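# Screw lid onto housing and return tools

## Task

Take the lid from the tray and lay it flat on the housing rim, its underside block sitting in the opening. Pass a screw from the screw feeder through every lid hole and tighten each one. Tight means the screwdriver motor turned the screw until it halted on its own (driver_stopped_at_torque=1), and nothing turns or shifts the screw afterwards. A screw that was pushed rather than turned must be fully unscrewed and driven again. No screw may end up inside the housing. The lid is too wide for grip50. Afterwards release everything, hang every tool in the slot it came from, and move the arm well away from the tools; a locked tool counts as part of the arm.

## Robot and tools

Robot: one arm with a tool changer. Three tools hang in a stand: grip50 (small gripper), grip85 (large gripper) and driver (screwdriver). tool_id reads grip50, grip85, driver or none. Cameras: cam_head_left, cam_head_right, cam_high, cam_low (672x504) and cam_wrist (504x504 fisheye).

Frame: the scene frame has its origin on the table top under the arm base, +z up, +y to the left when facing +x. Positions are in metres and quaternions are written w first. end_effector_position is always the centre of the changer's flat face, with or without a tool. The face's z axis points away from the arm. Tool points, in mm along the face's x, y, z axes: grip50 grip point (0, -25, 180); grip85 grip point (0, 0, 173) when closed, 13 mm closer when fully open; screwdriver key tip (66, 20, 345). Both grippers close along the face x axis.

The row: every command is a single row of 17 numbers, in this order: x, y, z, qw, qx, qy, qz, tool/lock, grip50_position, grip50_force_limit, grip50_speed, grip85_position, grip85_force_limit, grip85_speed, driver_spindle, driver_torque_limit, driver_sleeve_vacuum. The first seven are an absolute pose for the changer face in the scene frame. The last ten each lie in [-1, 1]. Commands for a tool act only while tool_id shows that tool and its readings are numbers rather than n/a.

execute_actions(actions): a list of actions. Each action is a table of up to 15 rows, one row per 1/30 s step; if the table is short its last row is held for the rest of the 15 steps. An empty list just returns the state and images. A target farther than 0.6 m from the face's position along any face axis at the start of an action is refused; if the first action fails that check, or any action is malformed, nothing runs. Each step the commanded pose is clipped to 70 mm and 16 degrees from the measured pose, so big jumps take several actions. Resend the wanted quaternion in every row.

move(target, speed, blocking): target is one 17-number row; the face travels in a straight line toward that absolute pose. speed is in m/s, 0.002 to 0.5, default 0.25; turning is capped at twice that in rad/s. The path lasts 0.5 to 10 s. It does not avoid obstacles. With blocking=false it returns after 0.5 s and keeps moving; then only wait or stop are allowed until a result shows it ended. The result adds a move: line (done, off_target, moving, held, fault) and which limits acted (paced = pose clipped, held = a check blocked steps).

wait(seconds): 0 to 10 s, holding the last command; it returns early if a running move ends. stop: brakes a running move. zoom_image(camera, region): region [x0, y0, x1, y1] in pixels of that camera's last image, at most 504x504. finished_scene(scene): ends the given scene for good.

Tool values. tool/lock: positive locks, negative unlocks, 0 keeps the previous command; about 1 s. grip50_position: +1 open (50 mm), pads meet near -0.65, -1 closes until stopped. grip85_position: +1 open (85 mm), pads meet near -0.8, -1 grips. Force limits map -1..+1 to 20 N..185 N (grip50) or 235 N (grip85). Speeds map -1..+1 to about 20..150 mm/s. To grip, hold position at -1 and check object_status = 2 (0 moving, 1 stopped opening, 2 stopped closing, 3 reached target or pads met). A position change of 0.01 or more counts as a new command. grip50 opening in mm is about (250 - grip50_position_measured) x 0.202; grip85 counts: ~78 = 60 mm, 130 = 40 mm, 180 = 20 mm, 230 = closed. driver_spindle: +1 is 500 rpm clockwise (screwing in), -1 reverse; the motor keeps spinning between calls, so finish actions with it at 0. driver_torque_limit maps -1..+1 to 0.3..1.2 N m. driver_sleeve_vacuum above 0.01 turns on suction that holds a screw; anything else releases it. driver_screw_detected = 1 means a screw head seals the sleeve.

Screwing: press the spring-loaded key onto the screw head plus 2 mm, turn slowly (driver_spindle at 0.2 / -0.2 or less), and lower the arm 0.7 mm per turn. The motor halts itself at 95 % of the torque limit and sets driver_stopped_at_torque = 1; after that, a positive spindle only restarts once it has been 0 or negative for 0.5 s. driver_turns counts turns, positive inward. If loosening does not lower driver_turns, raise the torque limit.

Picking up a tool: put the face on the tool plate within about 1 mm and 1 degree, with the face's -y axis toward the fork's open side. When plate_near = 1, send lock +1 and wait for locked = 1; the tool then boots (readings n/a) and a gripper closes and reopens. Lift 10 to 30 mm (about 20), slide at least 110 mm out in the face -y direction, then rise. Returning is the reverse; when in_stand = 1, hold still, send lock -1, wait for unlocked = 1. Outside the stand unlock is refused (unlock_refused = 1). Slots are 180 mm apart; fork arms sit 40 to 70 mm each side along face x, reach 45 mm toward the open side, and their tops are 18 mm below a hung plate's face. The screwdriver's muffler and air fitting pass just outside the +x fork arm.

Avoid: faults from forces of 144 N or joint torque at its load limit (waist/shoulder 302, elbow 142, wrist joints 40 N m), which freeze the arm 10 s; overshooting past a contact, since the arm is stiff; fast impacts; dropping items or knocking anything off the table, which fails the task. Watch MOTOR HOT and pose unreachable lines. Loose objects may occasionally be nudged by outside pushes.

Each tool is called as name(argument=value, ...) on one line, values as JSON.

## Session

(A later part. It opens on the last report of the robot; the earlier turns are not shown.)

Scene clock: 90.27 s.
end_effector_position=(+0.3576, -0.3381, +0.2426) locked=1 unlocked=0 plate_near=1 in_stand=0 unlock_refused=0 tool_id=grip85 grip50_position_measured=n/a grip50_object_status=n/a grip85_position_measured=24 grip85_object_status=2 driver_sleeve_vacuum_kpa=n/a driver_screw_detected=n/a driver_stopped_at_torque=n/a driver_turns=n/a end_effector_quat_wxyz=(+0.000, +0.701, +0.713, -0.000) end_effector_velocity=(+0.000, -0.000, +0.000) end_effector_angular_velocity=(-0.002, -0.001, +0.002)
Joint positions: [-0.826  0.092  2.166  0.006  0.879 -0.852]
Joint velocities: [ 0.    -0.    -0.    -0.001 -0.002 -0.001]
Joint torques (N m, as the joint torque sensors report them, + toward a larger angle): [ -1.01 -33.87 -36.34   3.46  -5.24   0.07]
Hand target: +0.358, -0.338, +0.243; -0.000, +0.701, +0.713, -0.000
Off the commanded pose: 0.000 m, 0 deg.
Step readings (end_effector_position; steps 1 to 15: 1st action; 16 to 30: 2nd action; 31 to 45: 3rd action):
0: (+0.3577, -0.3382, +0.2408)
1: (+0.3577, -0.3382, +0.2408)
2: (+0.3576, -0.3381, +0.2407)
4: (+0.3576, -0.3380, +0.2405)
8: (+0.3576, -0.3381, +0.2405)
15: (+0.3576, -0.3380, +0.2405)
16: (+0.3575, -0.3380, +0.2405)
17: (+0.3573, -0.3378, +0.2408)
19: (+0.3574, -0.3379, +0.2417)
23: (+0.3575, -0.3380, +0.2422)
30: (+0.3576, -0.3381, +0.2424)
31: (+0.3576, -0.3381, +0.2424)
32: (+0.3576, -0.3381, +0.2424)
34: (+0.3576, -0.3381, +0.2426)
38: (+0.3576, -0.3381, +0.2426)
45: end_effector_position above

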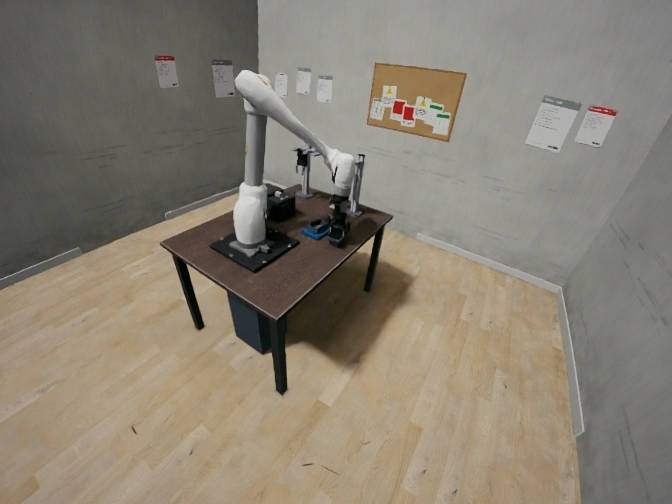

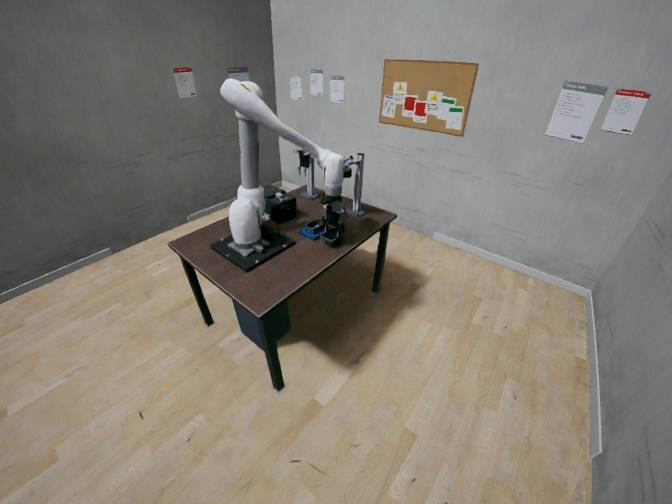

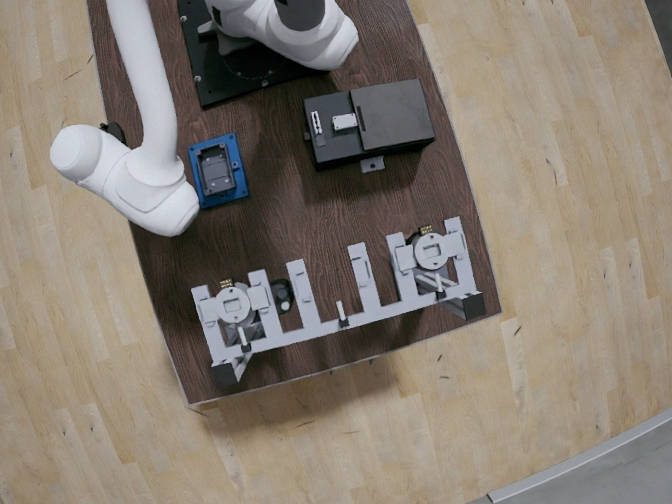

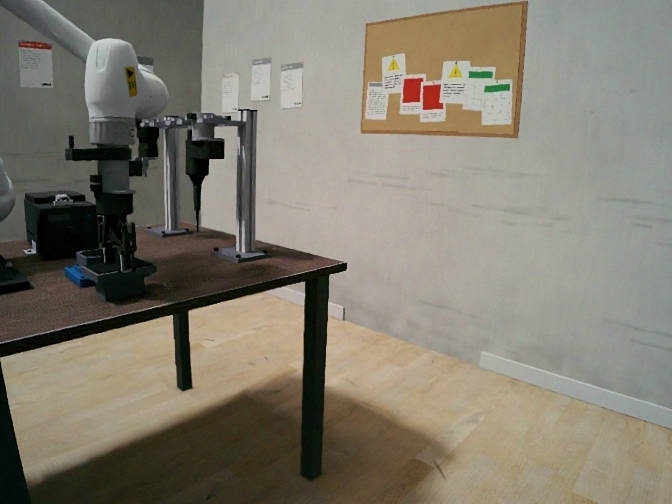

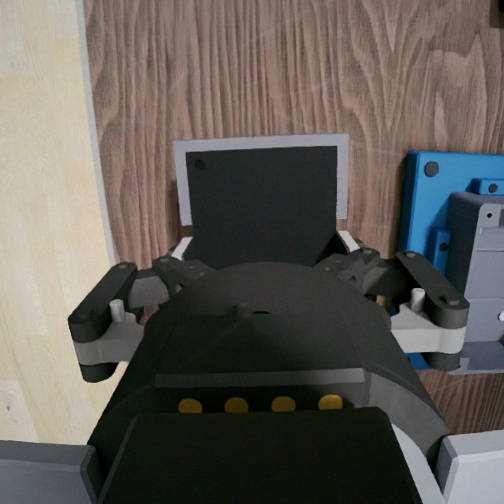

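move(target=[0.3576,-0.3381,0.268,0,0.7015,0.7127,0,0,1,0,0,-1,-0.5,-1,0,0,0], speed=0.04)

zoom_image(camera="cam_low", region=[90, 235, 160, 275])

move(target=[0.3914,-0.1738,0.262,0,0.7178,0.6962,0,0,1,0,0,-1,-0.5,-1,0,0,0], speed=0.15)

zoom_image(camera="cam_wrist", region=[160, 100, 370, 260])

zoom_image(camera="cam_low", region=[65, 225, 145, 285])

Scene clock: 91.53 s.
end_effector_position=(+0.3576, -0.3381, +0.2680) locked=1 unlocked=0 plate_near=1 in_stand=0 unlock_refused=0 tool_id=grip85 grip50_position_measured=n/a grip50_object_status=n/a grip85_position_measured=24 grip85_object_status=2 driver_sleeve_vacuum_kpa=n/a driver_screw_detected=n/a driver_stopped_at_torque=n/a driver_turns=n/a end_effector_quat_wxyz=(-0.000, +0.701, +0.713, -0.000) end_effector_velocity=(+0.000, +0.000, +0.000) end_effector_angular_velocity=(-0.000, -0.000, +0.000)
Joint positions: [-0.826  0.062  2.142  0.006  0.934 -0.851]
Joint velocities: [ 0.  0. -0.  0.  0.  0.]
Joint torques (N m, as the joint torque sensors report them, + toward a larger angle): [ -0.04 -52.08 -45.79   3.41  -0.22   0.06]
Hand target: +0.358, -0.338, +0.268; -0.000, +0.701, +0.713, -0.000
Off the commanded pose: 0.000 m, 0 deg.
move: done

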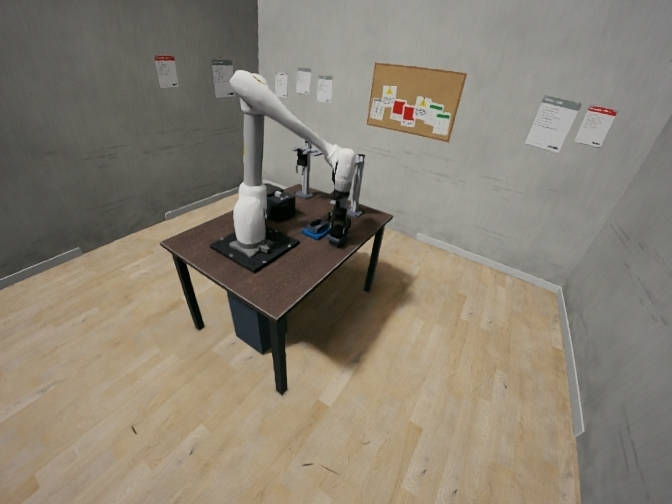

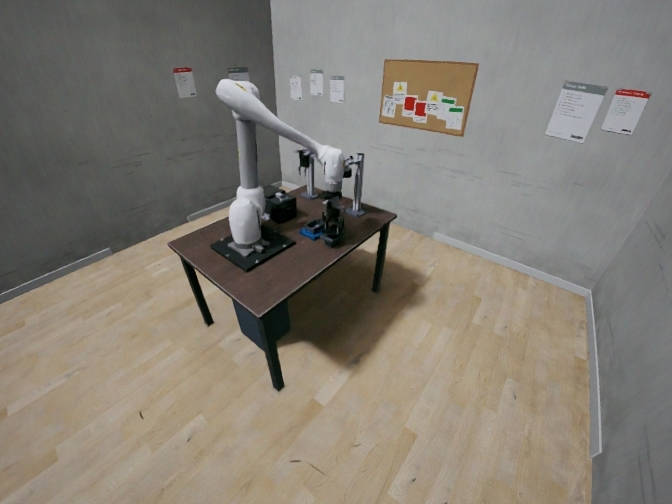

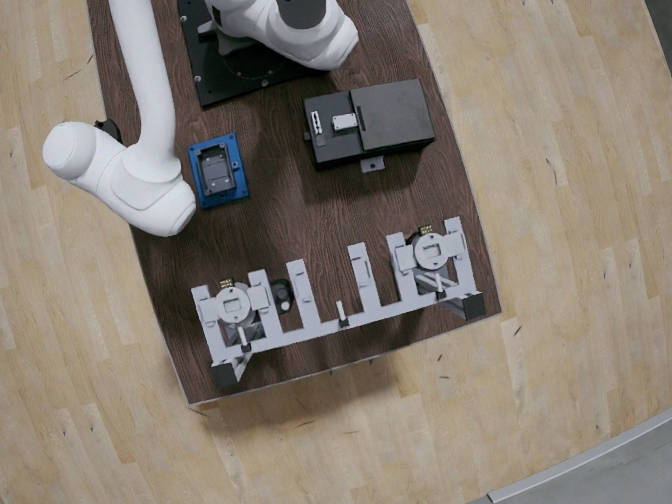

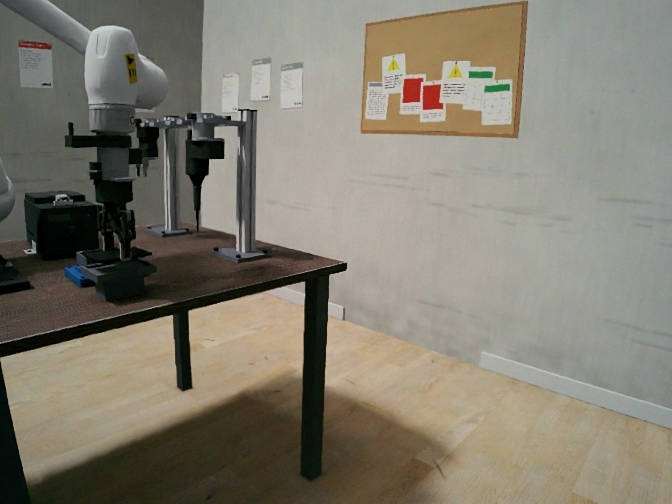

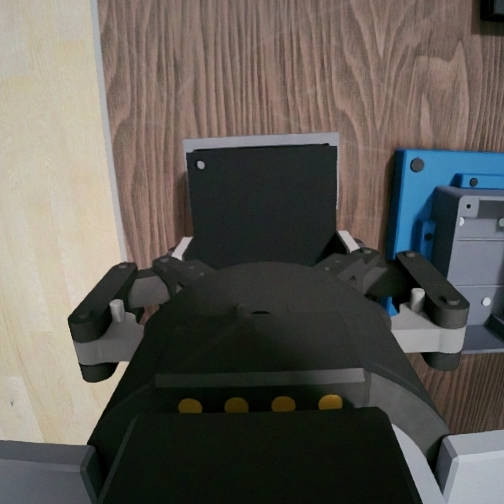

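Region (90, 235, 160, 275) of cam_low's 672x504 image, scaled by 7.200, with more detail than that image has; it fills the top 288 rows of this view, and the rest is white.

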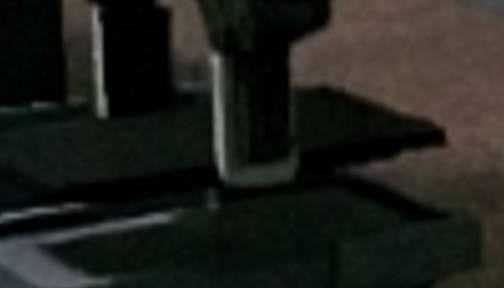

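Scene clock: 93.03 s.
end_effector_position=(+0.3914, -0.1737, +0.2620) locked=1 unlocked=0 plate_near=1 in_stand=0 unlock_refused=0 tool_id=grip85 grip50_position_measured=n/a grip50_object_status=n/a grip85_position_measured=24 grip85_object_status=2 driver_sleeve_vacuum_kpa=n/a driver_screw_detected=n/a driver_stopped_at_torque=n/a driver_turns=n/a end_effector_quat_wxyz=(+0.000, +0.718, +0.696, +0.000) end_effector_velocity=(+0.000, +0.000, +0.000) end_effector_angular_velocity=(+0.000, -0.001, -0.000)
Joint positions: [-0.496 -0.035  2.253  0.004  0.917 -0.474]
Joint velocities: [ 0.    -0.     0.     0.001 -0.001  0.   ]
Joint torques (N m, as the joint torque sensors report them, + toward a larger angle): [ -0.8  -38.1  -43.85   3.34  -0.2    0.11]
Hand target: +0.391, -0.174, +0.262; +0.000, +0.718, +0.696, +0.000
Off the commanded pose: 0.000 m, 0 deg.
move: done

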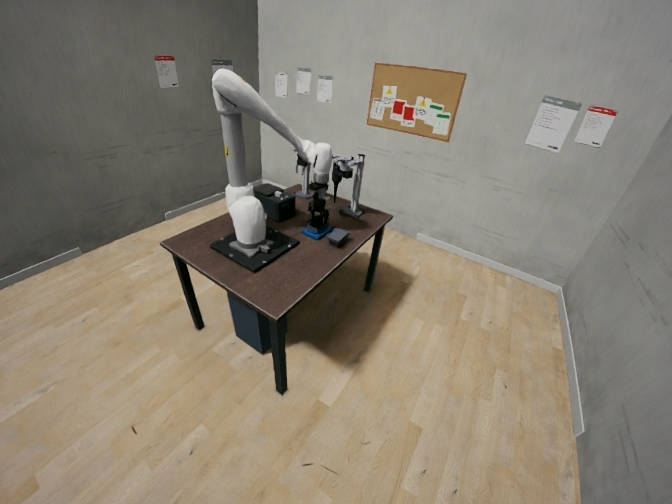

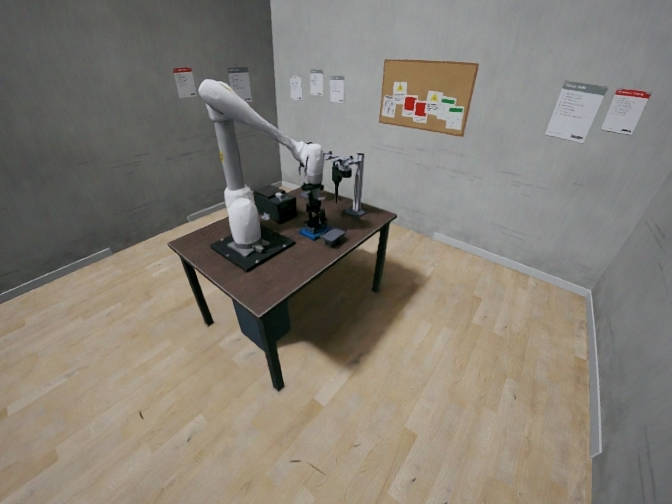

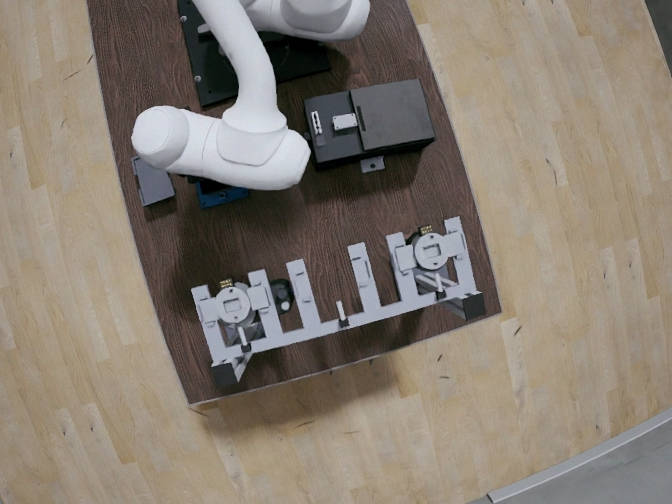

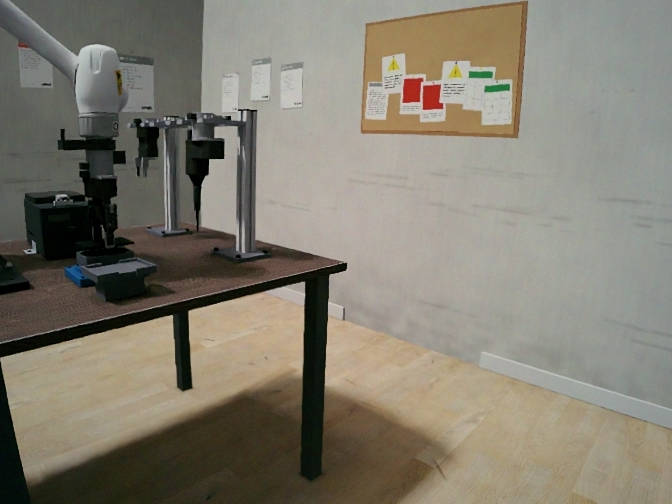

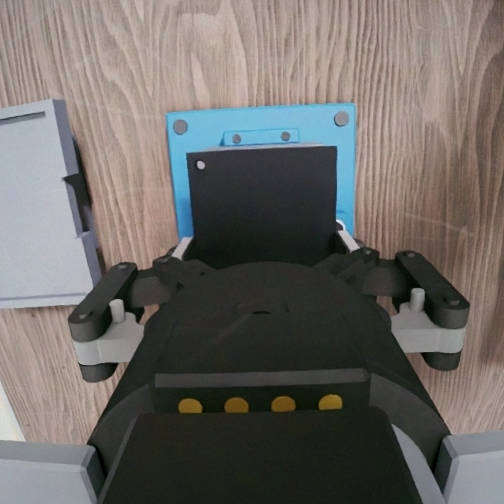

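Region (160, 100, 370, 260) of cam_wrist's 504x504 image, scaled by 2.400, with more detail than that image has; it fills the top 384 rows of this view, and the rest is white.

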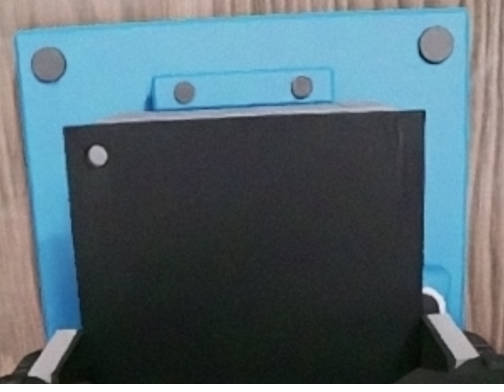

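Region (65, 225, 145, 285) of cam_low's 672x504 image, scaled by 6.300, with more detail than that image has; it fills the top 378 rows of this view, and the rest is white.

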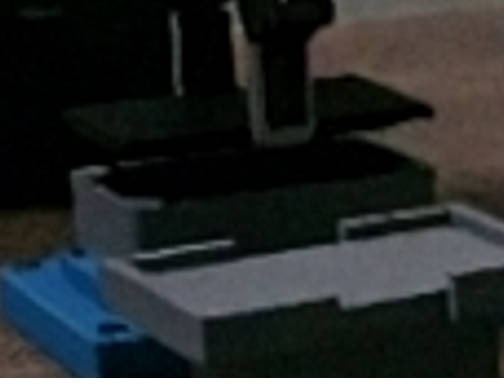

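move(target=[0.3914,-0.1738,0.247,0,0.7178,0.6962,0,0,1,0,0,-1,-0.5,-1,0,0,0], speed=0.03)

zoom_image(camera="cam_wrist", region=[175, 130, 265, 190])

zoom_image(camera="cam_wrist", region=[260, 130, 350, 190])

zoom_image(camera="cam_low", region=[65, 225, 145, 285])

Scene clock: 94.03 s.
end_effector_position=(+0.3914, -0.1738, +0.2470) locked=1 unlocked=0 plate_near=1 in_stand=0 unlock_refused=0 tool_id=grip85 grip50_position_measured=n/a grip50_object_status=n/a grip85_position_measured=24 grip85_object_status=2 driver_sleeve_vacuum_kpa=n/a driver_screw_detected=n/a driver_stopped_at_torque=n/a driver_turns=n/a end_effector_quat_wxyz=(+0.000, +0.718, +0.696, +0.000) end_effector_velocity=(+0.000, -0.000, -0.000) end_effector_angular_velocity=(-0.001, -0.000, +0.001)
Joint positions: [-0.496 -0.015  2.268  0.004  0.883 -0.474]
Joint velocities: [ 0.     0.    -0.    -0.001 -0.001 -0.   ]
Joint torques (N m, as the joint torque sensors report them, + toward a larger angle): [ -1.98 -39.82 -42.78   3.18  -0.38  -0.07]
Hand target: +0.391, -0.174, +0.247; -0.000, +0.718, +0.696, +0.000
Off the commanded pose: 0.000 m, 0 deg.
move: done

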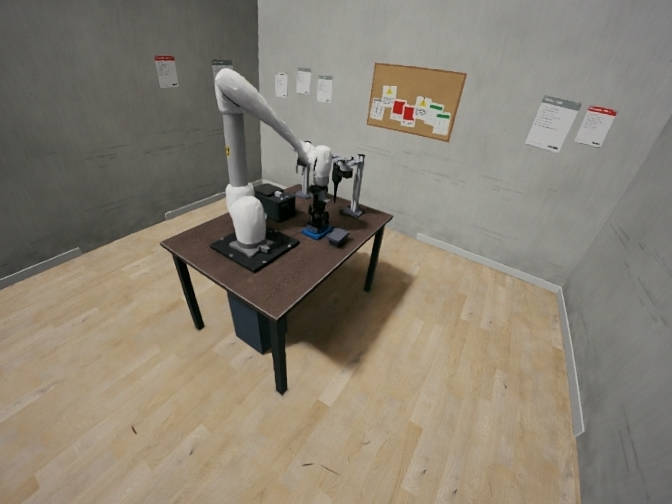

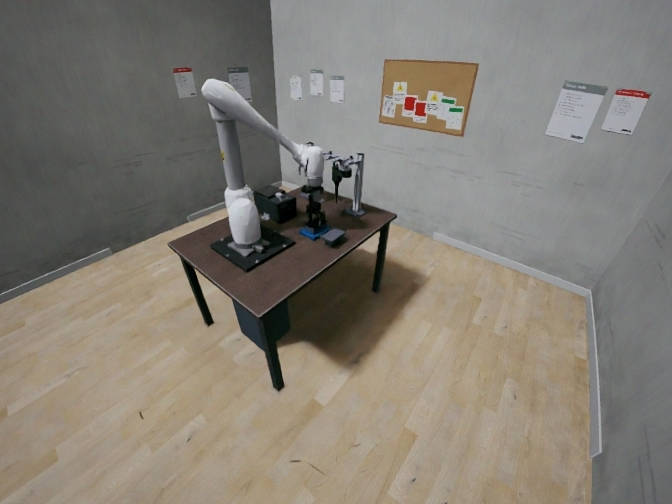

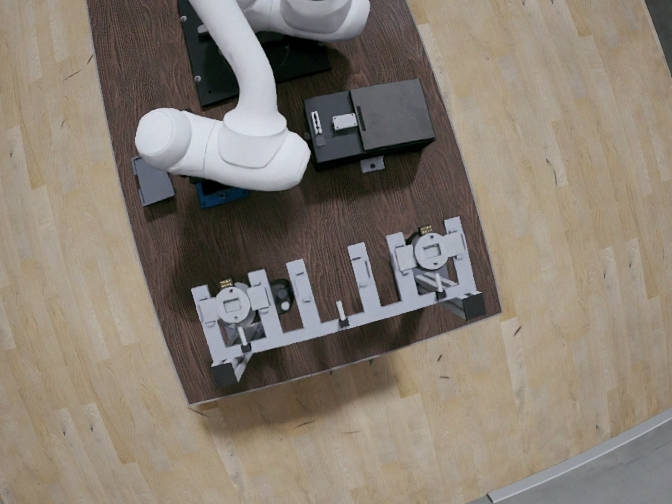

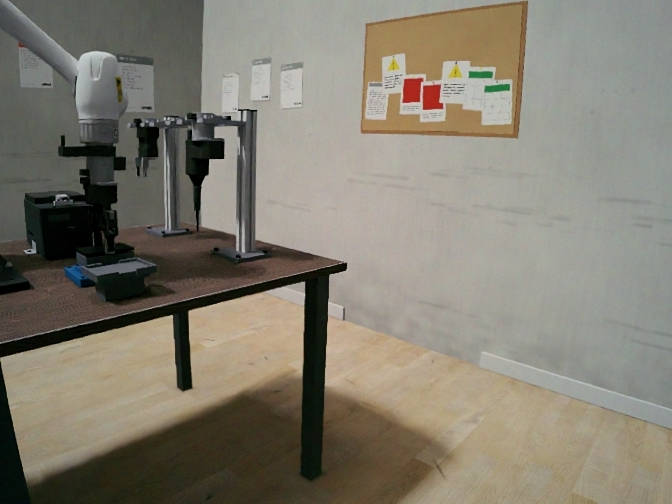

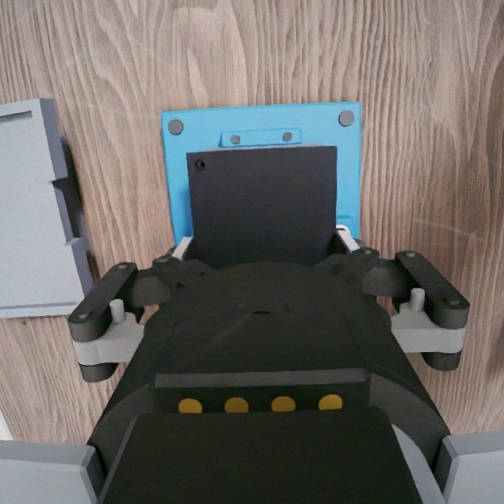

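Region (175, 130, 265, 190) of cam_wrist's 504x504 image, scaled by 5.600, with more detail than that image has.

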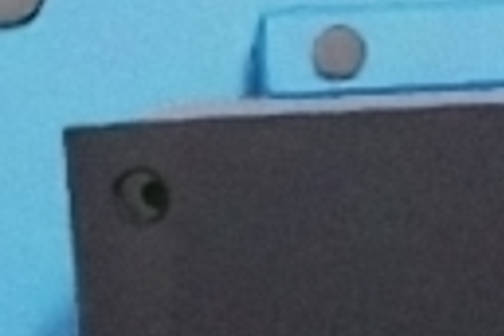

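Region (260, 130, 350, 190) of cam_wrist's 504x504 image, scaled by 5.600, with more detail than that image has.

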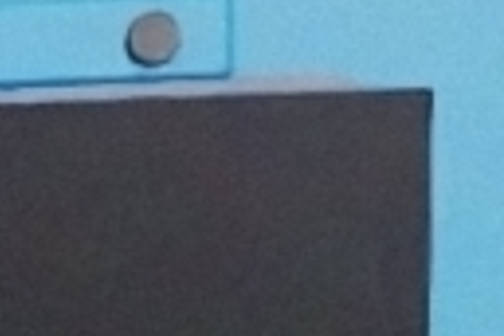

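Region (65, 225, 145, 285) of cam_low's 672x504 image, scaled by 6.300, with more detail than that image has; it fills the top 378 rows of this view, and the rest is white.

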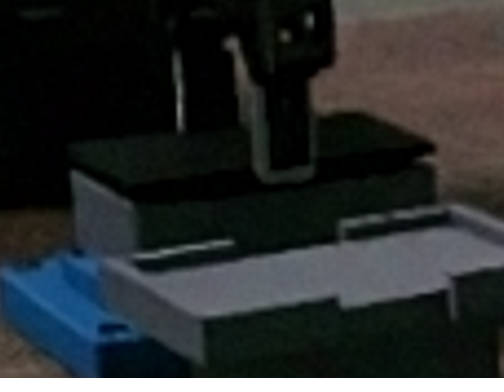

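move(target=[0.3918,-0.1738,0.2432,0,0.7163,0.6978,0,0,1,0,0,-1,-0.5,-1,0,0,0], speed=0.008)

zoom_image(camera="cam_wrist", region=[175, 130, 265, 190])

zoom_image(camera="cam_low", region=[65, 225, 145, 285])

Scene clock: 95.00 s.
end_effector_position=(+0.3918, -0.1738, +0.2433) locked=1 unlocked=0 plate_near=1 in_stand=0 unlock_refused=0 tool_id=grip85 grip50_position_measured=n/a grip50_object_status=n/a grip85_position_measured=24 grip85_object_status=2 driver_sleeve_vacuum_kpa=n/a driver_screw_detected=n/a driver_stopped_at_torque=n/a driver_turns=n/a end_effector_quat_wxyz=(+0.000, +0.716, +0.698, +0.000) end_effector_velocity=(+0.000, +0.000, -0.001) end_effector_angular_velocity=(+0.001, -0.001, -0.001)
Joint positions: [-0.495 -0.01   2.271  0.004  0.874 -0.478]
Joint velocities: [-0.     0.001  0.     0.001 -0.001 -0.   ]
Joint torques (N m, as the joint torque sensors report them, + toward a larger angle): [ -6.66 -22.12 -33.33   0.02  -5.1   -0.3 ]
Hand target: +0.392, -0.174, +0.243; -0.000, +0.716, +0.698, +0.000
Off the commanded pose: 0.000 m, 0 deg.
move: done

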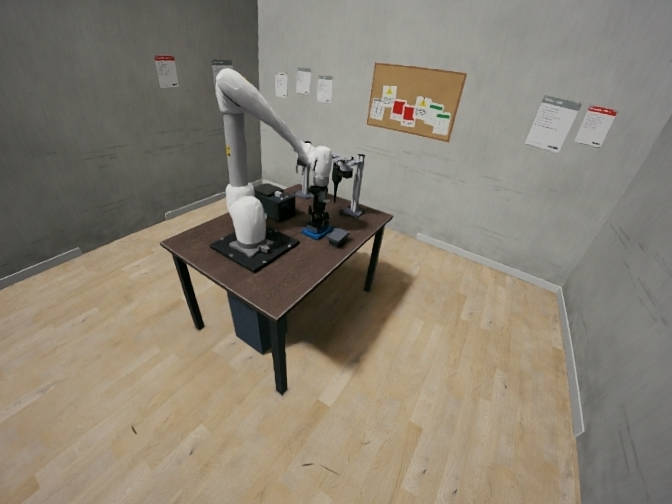

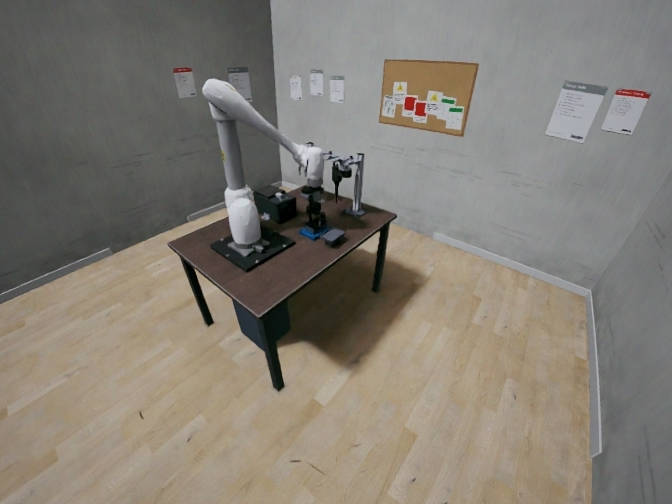

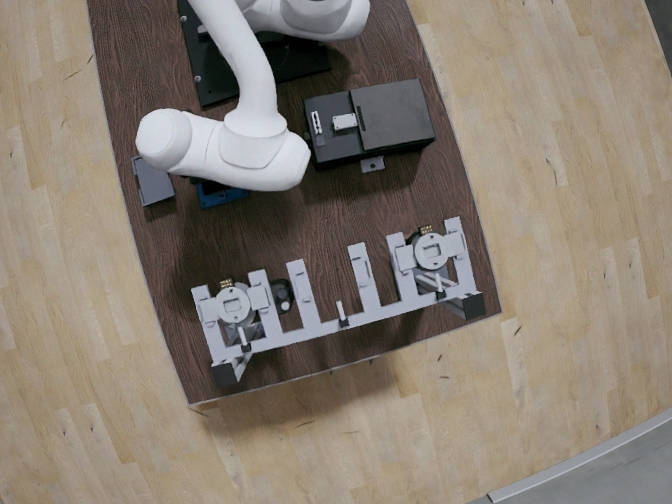

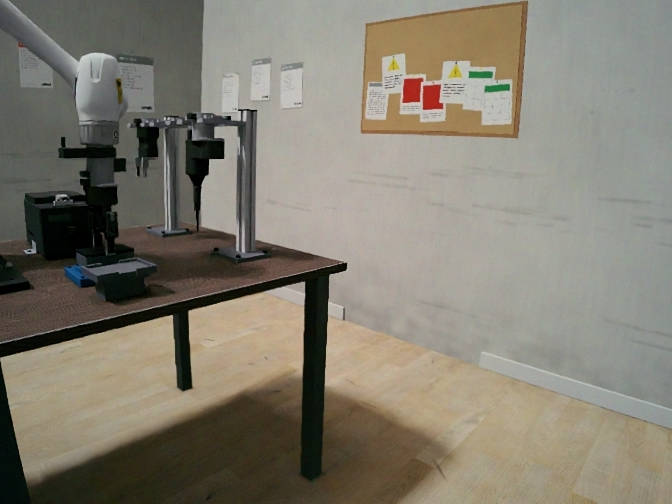

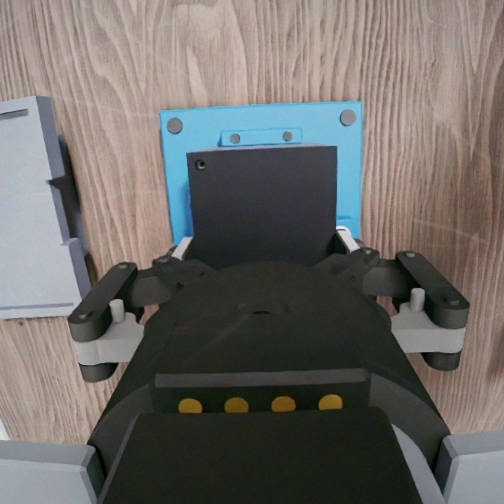

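Region (175, 130, 265, 190) of cam_wrist's 504x504 image, scaled by 5.600, with more detail than that image has.

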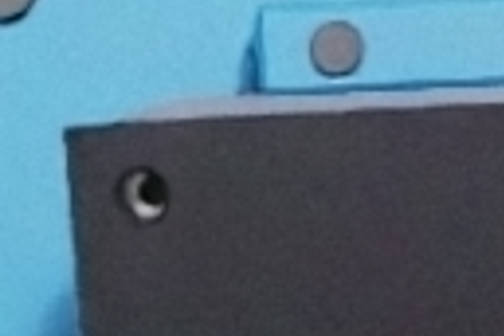

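Region (65, 225, 145, 285) of cam_low's 672x504 image, scaled by 6.300, with more detail than that image has; it fills the top 378 rows of this view, and the rest is white.

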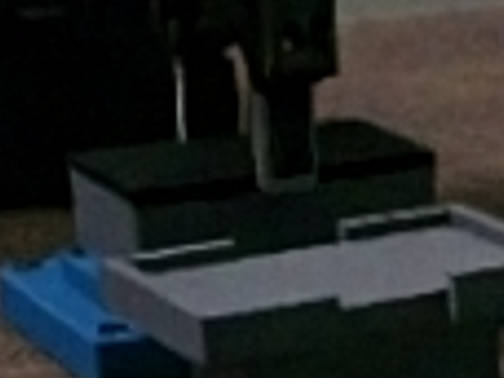

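execute_actions(actions=[[[0.3916,-0.1734,0.2437,0,0.7163,0.6978,0,0,1,0,0,-1,-0.5,-1,0,0,0]],[[0.3916,-0.1734,0.2435,0,0.7163,0.6978,0,0,1,0,0,-1,-0.5,-1,0,0,0]]])

zoom_image(camera="cam_wrist", region=[175, 130, 265, 190])

zoom_image(camera="cam_low", region=[70, 235, 140, 270])

Scene clock: 96.17 s.
end_effector_position=(+0.3916, -0.1734, +0.2435) locked=1 unlocked=0 plate_near=1 in_stand=0 unlock_refused=0 tool_id=grip85 grip50_position_measured=n/a grip50_object_status=n/a grip85_position_measured=24 grip85_object_status=2 driver_sleeve_vacuum_kpa=n/a driver_screw_detected=n/a driver_stopped_at_torque=n/a driver_turns=n/a end_effector_quat_wxyz=(+0.000, +0.716, +0.698, +0.000) end_effector_velocity=(-0.000, +0.000, -0.000) end_effector_angular_velocity=(+0.000, -0.000, -0.000)
Joint positions: [-0.495 -0.011  2.272  0.004  0.875 -0.477]
Joint velocities: [ 0.    -0.     0.     0.    -0.001  0.   ]
Joint torques (N m, as the joint torque sensors report them, + toward a larger angle): [ -1.53 -39.53 -36.65   2.06   3.25  -0.44]
Hand target: +0.392, -0.173, +0.243; -0.000, +0.716, +0.698, +0.000
Off the commanded pose: 0.000 m, 0 deg.
Step readings (end_effector_position; steps 1 to 15: 1st action; 16 to 30: 2nd action):
0: (+0.3918, -0.1738, +0.2433)
1: (+0.3918, -0.1738, +0.2433)
2: (+0.3918, -0.1737, +0.2432)
4: (+0.3917, -0.1735, +0.2432)
8: (+0.3916, -0.1734, +0.2434)
15: (+0.3916, -0.1734, +0.2435)
16: (+0.3916, -0.1734, +0.2436)
17: (+0.3916, -0.1734, +0.2436)
19: (+0.3916, -0.1734, +0.2436)
23: (+0.3916, -0.1734, +0.2436)
30: end_effector_position above

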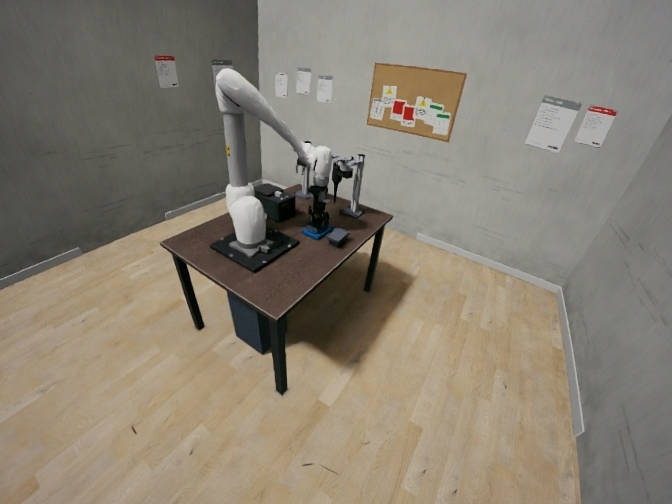

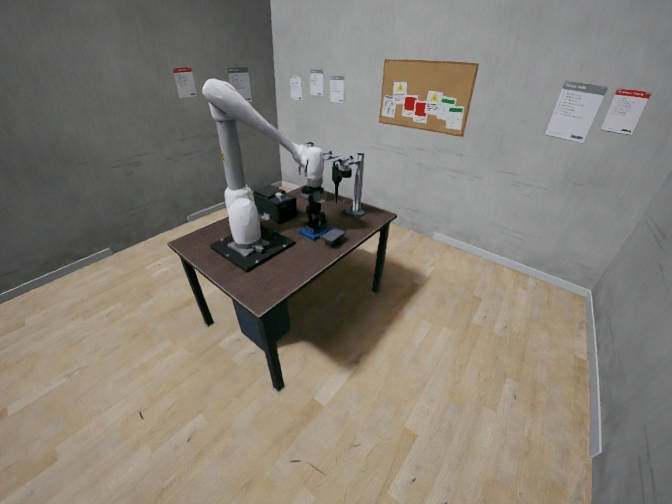

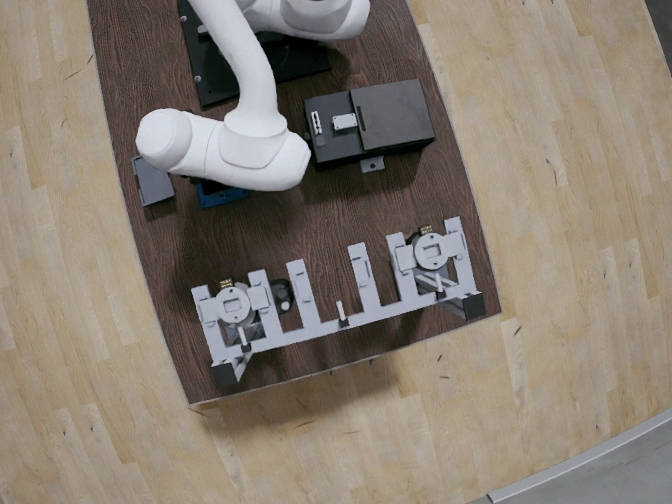

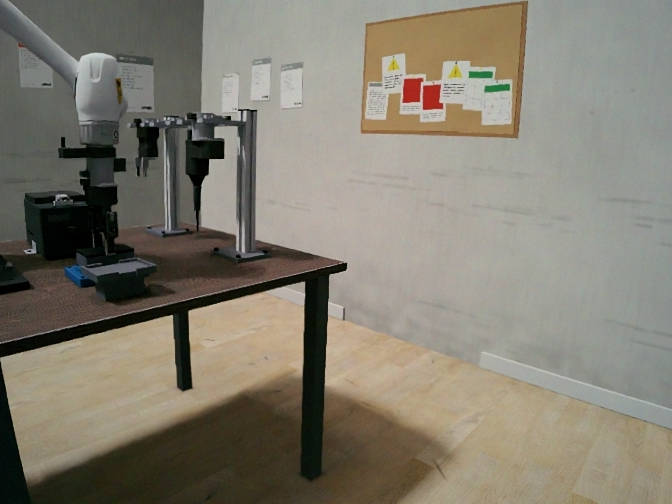

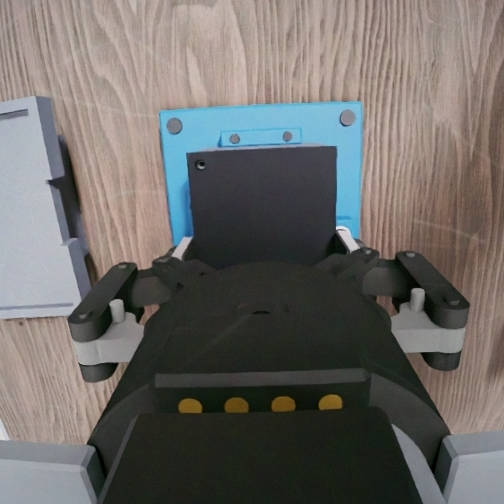

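Region (175, 130, 265, 190) of cam_wrist's 504x504 image, scaled by 5.600, with more detail than that image has.

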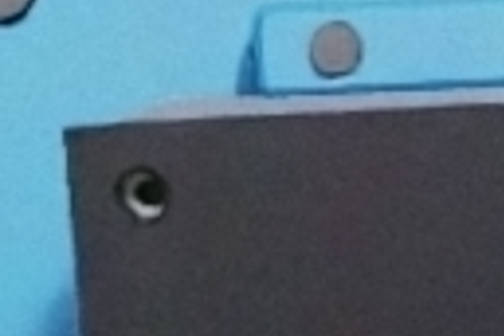

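Region (70, 235, 140, 270) of cam_low's 672x504 image, scaled by 7.200, with more detail than that image has.

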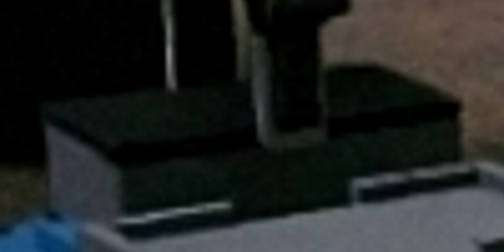

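execute_actions(actions=[[[0.3917,-0.1734,0.2432,0,0.7170,0.6971,0,0,1,0,0,-1,-0.5,-1,0,0,0]]])

Scene clock: 96.73 s.
end_effector_position=(+0.3917, -0.1734, +0.2433) locked=1 unlocked=0 plate_near=1 in_stand=0 unlock_refused=0 tool_id=grip85 grip50_position_measured=n/a grip50_object_status=n/a grip85_position_measured=24 grip85_object_status=2 driver_sleeve_vacuum_kpa=n/a driver_screw_detected=n/a driver_stopped_at_torque=n/a driver_turns=n/a end_effector_quat_wxyz=(+0.000, +0.717, +0.697, +0.000) end_effector_velocity=(+0.000, +0.000, -0.000) end_effector_angular_velocity=(+0.001, +0.001, -0.000)
Joint positions: [-0.495 -0.01   2.272  0.004  0.874 -0.475]
Joint velocities: [ 0.001  0.001 -0.     0.001  0.     0.   ]
Joint torques (N m, as the joint torque sensors report them, + toward a larger angle): [ -2.13 -35.39 -34.07   2.68   1.51   0.67]
Hand target: +0.392, -0.173, +0.243; +0.000, +0.717, +0.697, +0.000
Off the commanded pose: 0.000 m, 0 deg.
Step readings (end_effector_position):
0: (+0.3916, -0.1734, +0.2435)
1: (+0.3916, -0.1734, +0.2435)
2: (+0.3916, -0.1734, +0.2435)
4: (+0.3916, -0.1734, +0.2434)
8: (+0.3917, -0.1734, +0.2434)
15: end_effector_position above

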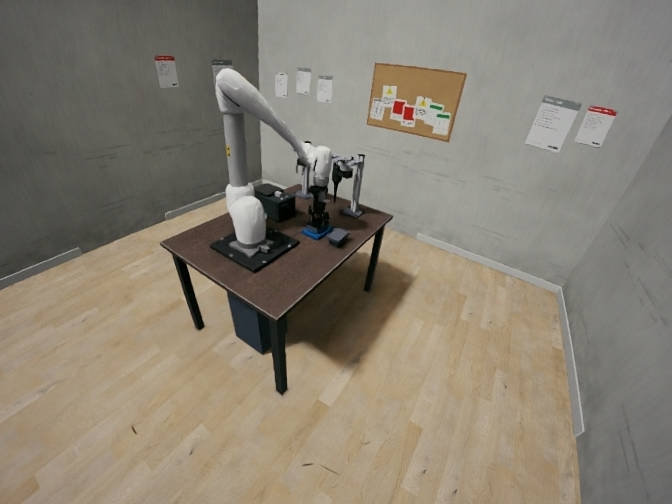

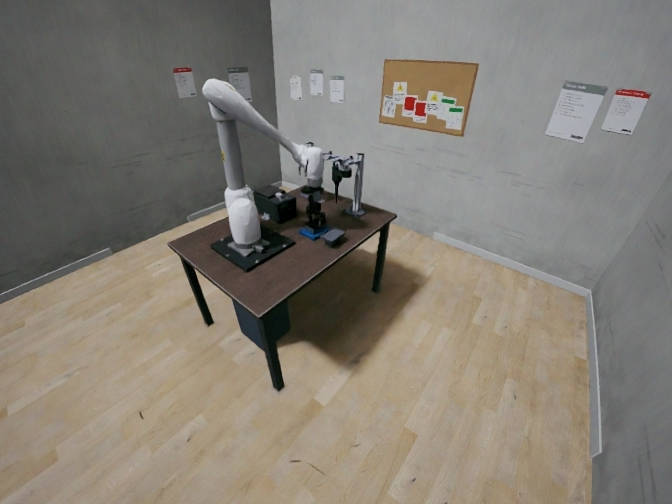

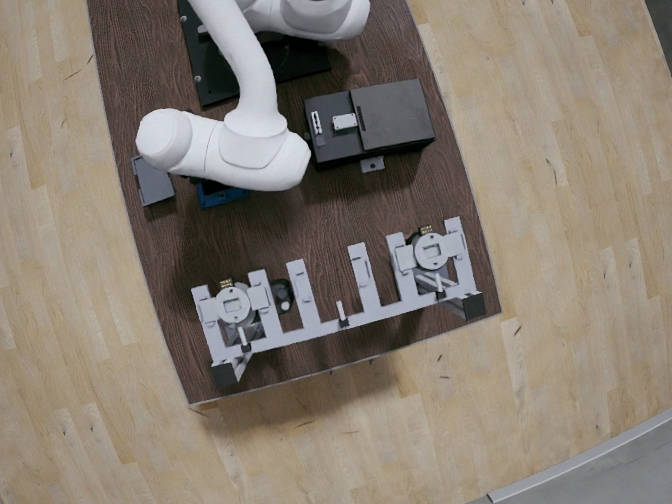

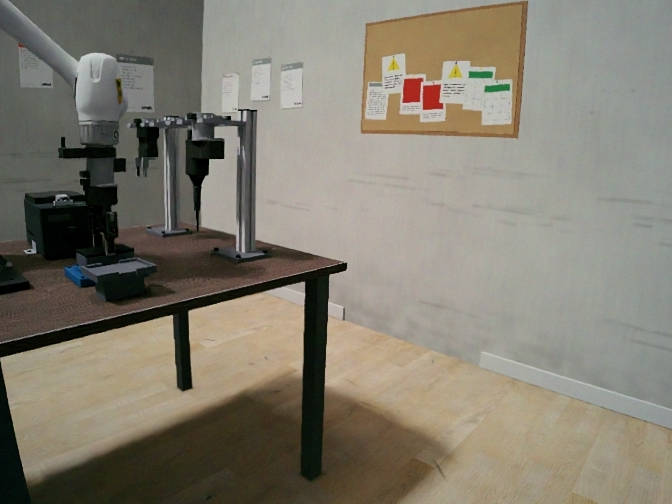

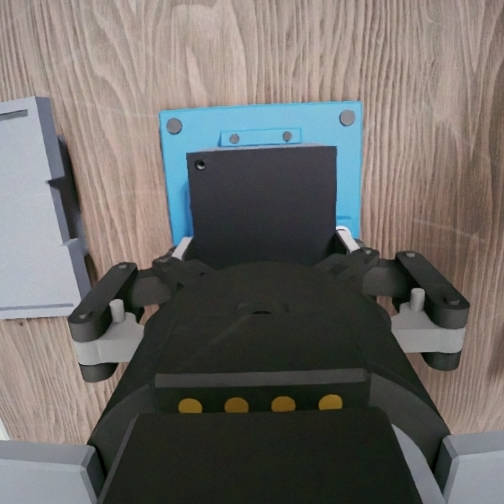

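zoom_image(camera="cam_low", region=[110, 240, 140, 262])

zoom_image(camera="cam_low", region=[72, 243, 102, 265])

zoom_image(camera="cam_head_right", region=[295, 210, 335, 245])

Region (110, 240, 140, 262) of cam_low's 672x504 image, scaled by 16.800, with more detail than that image has; it fills the top 370 rows of this view, and the rest is white.

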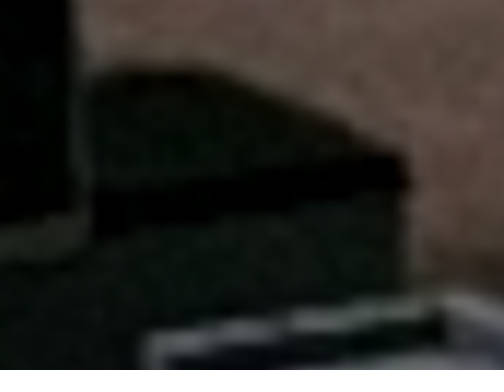

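Region (72, 243, 102, 265) of cam_low's 672x504 image, scaled by 16.800, with more detail than that image has; it fills the top 370 rows of this view, and the rest is white.

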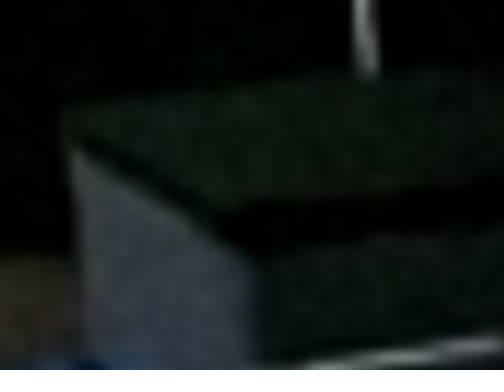

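Region (295, 210, 335, 245) of cam_head_right's 672x504 image, scaled by 12.600, with more detail than that image has; it fills the top 441 rows of this view, and the rest is white.

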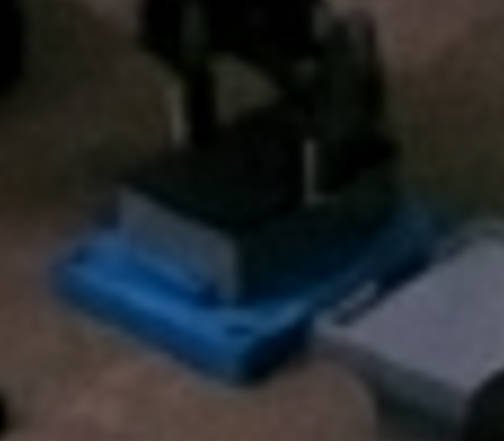

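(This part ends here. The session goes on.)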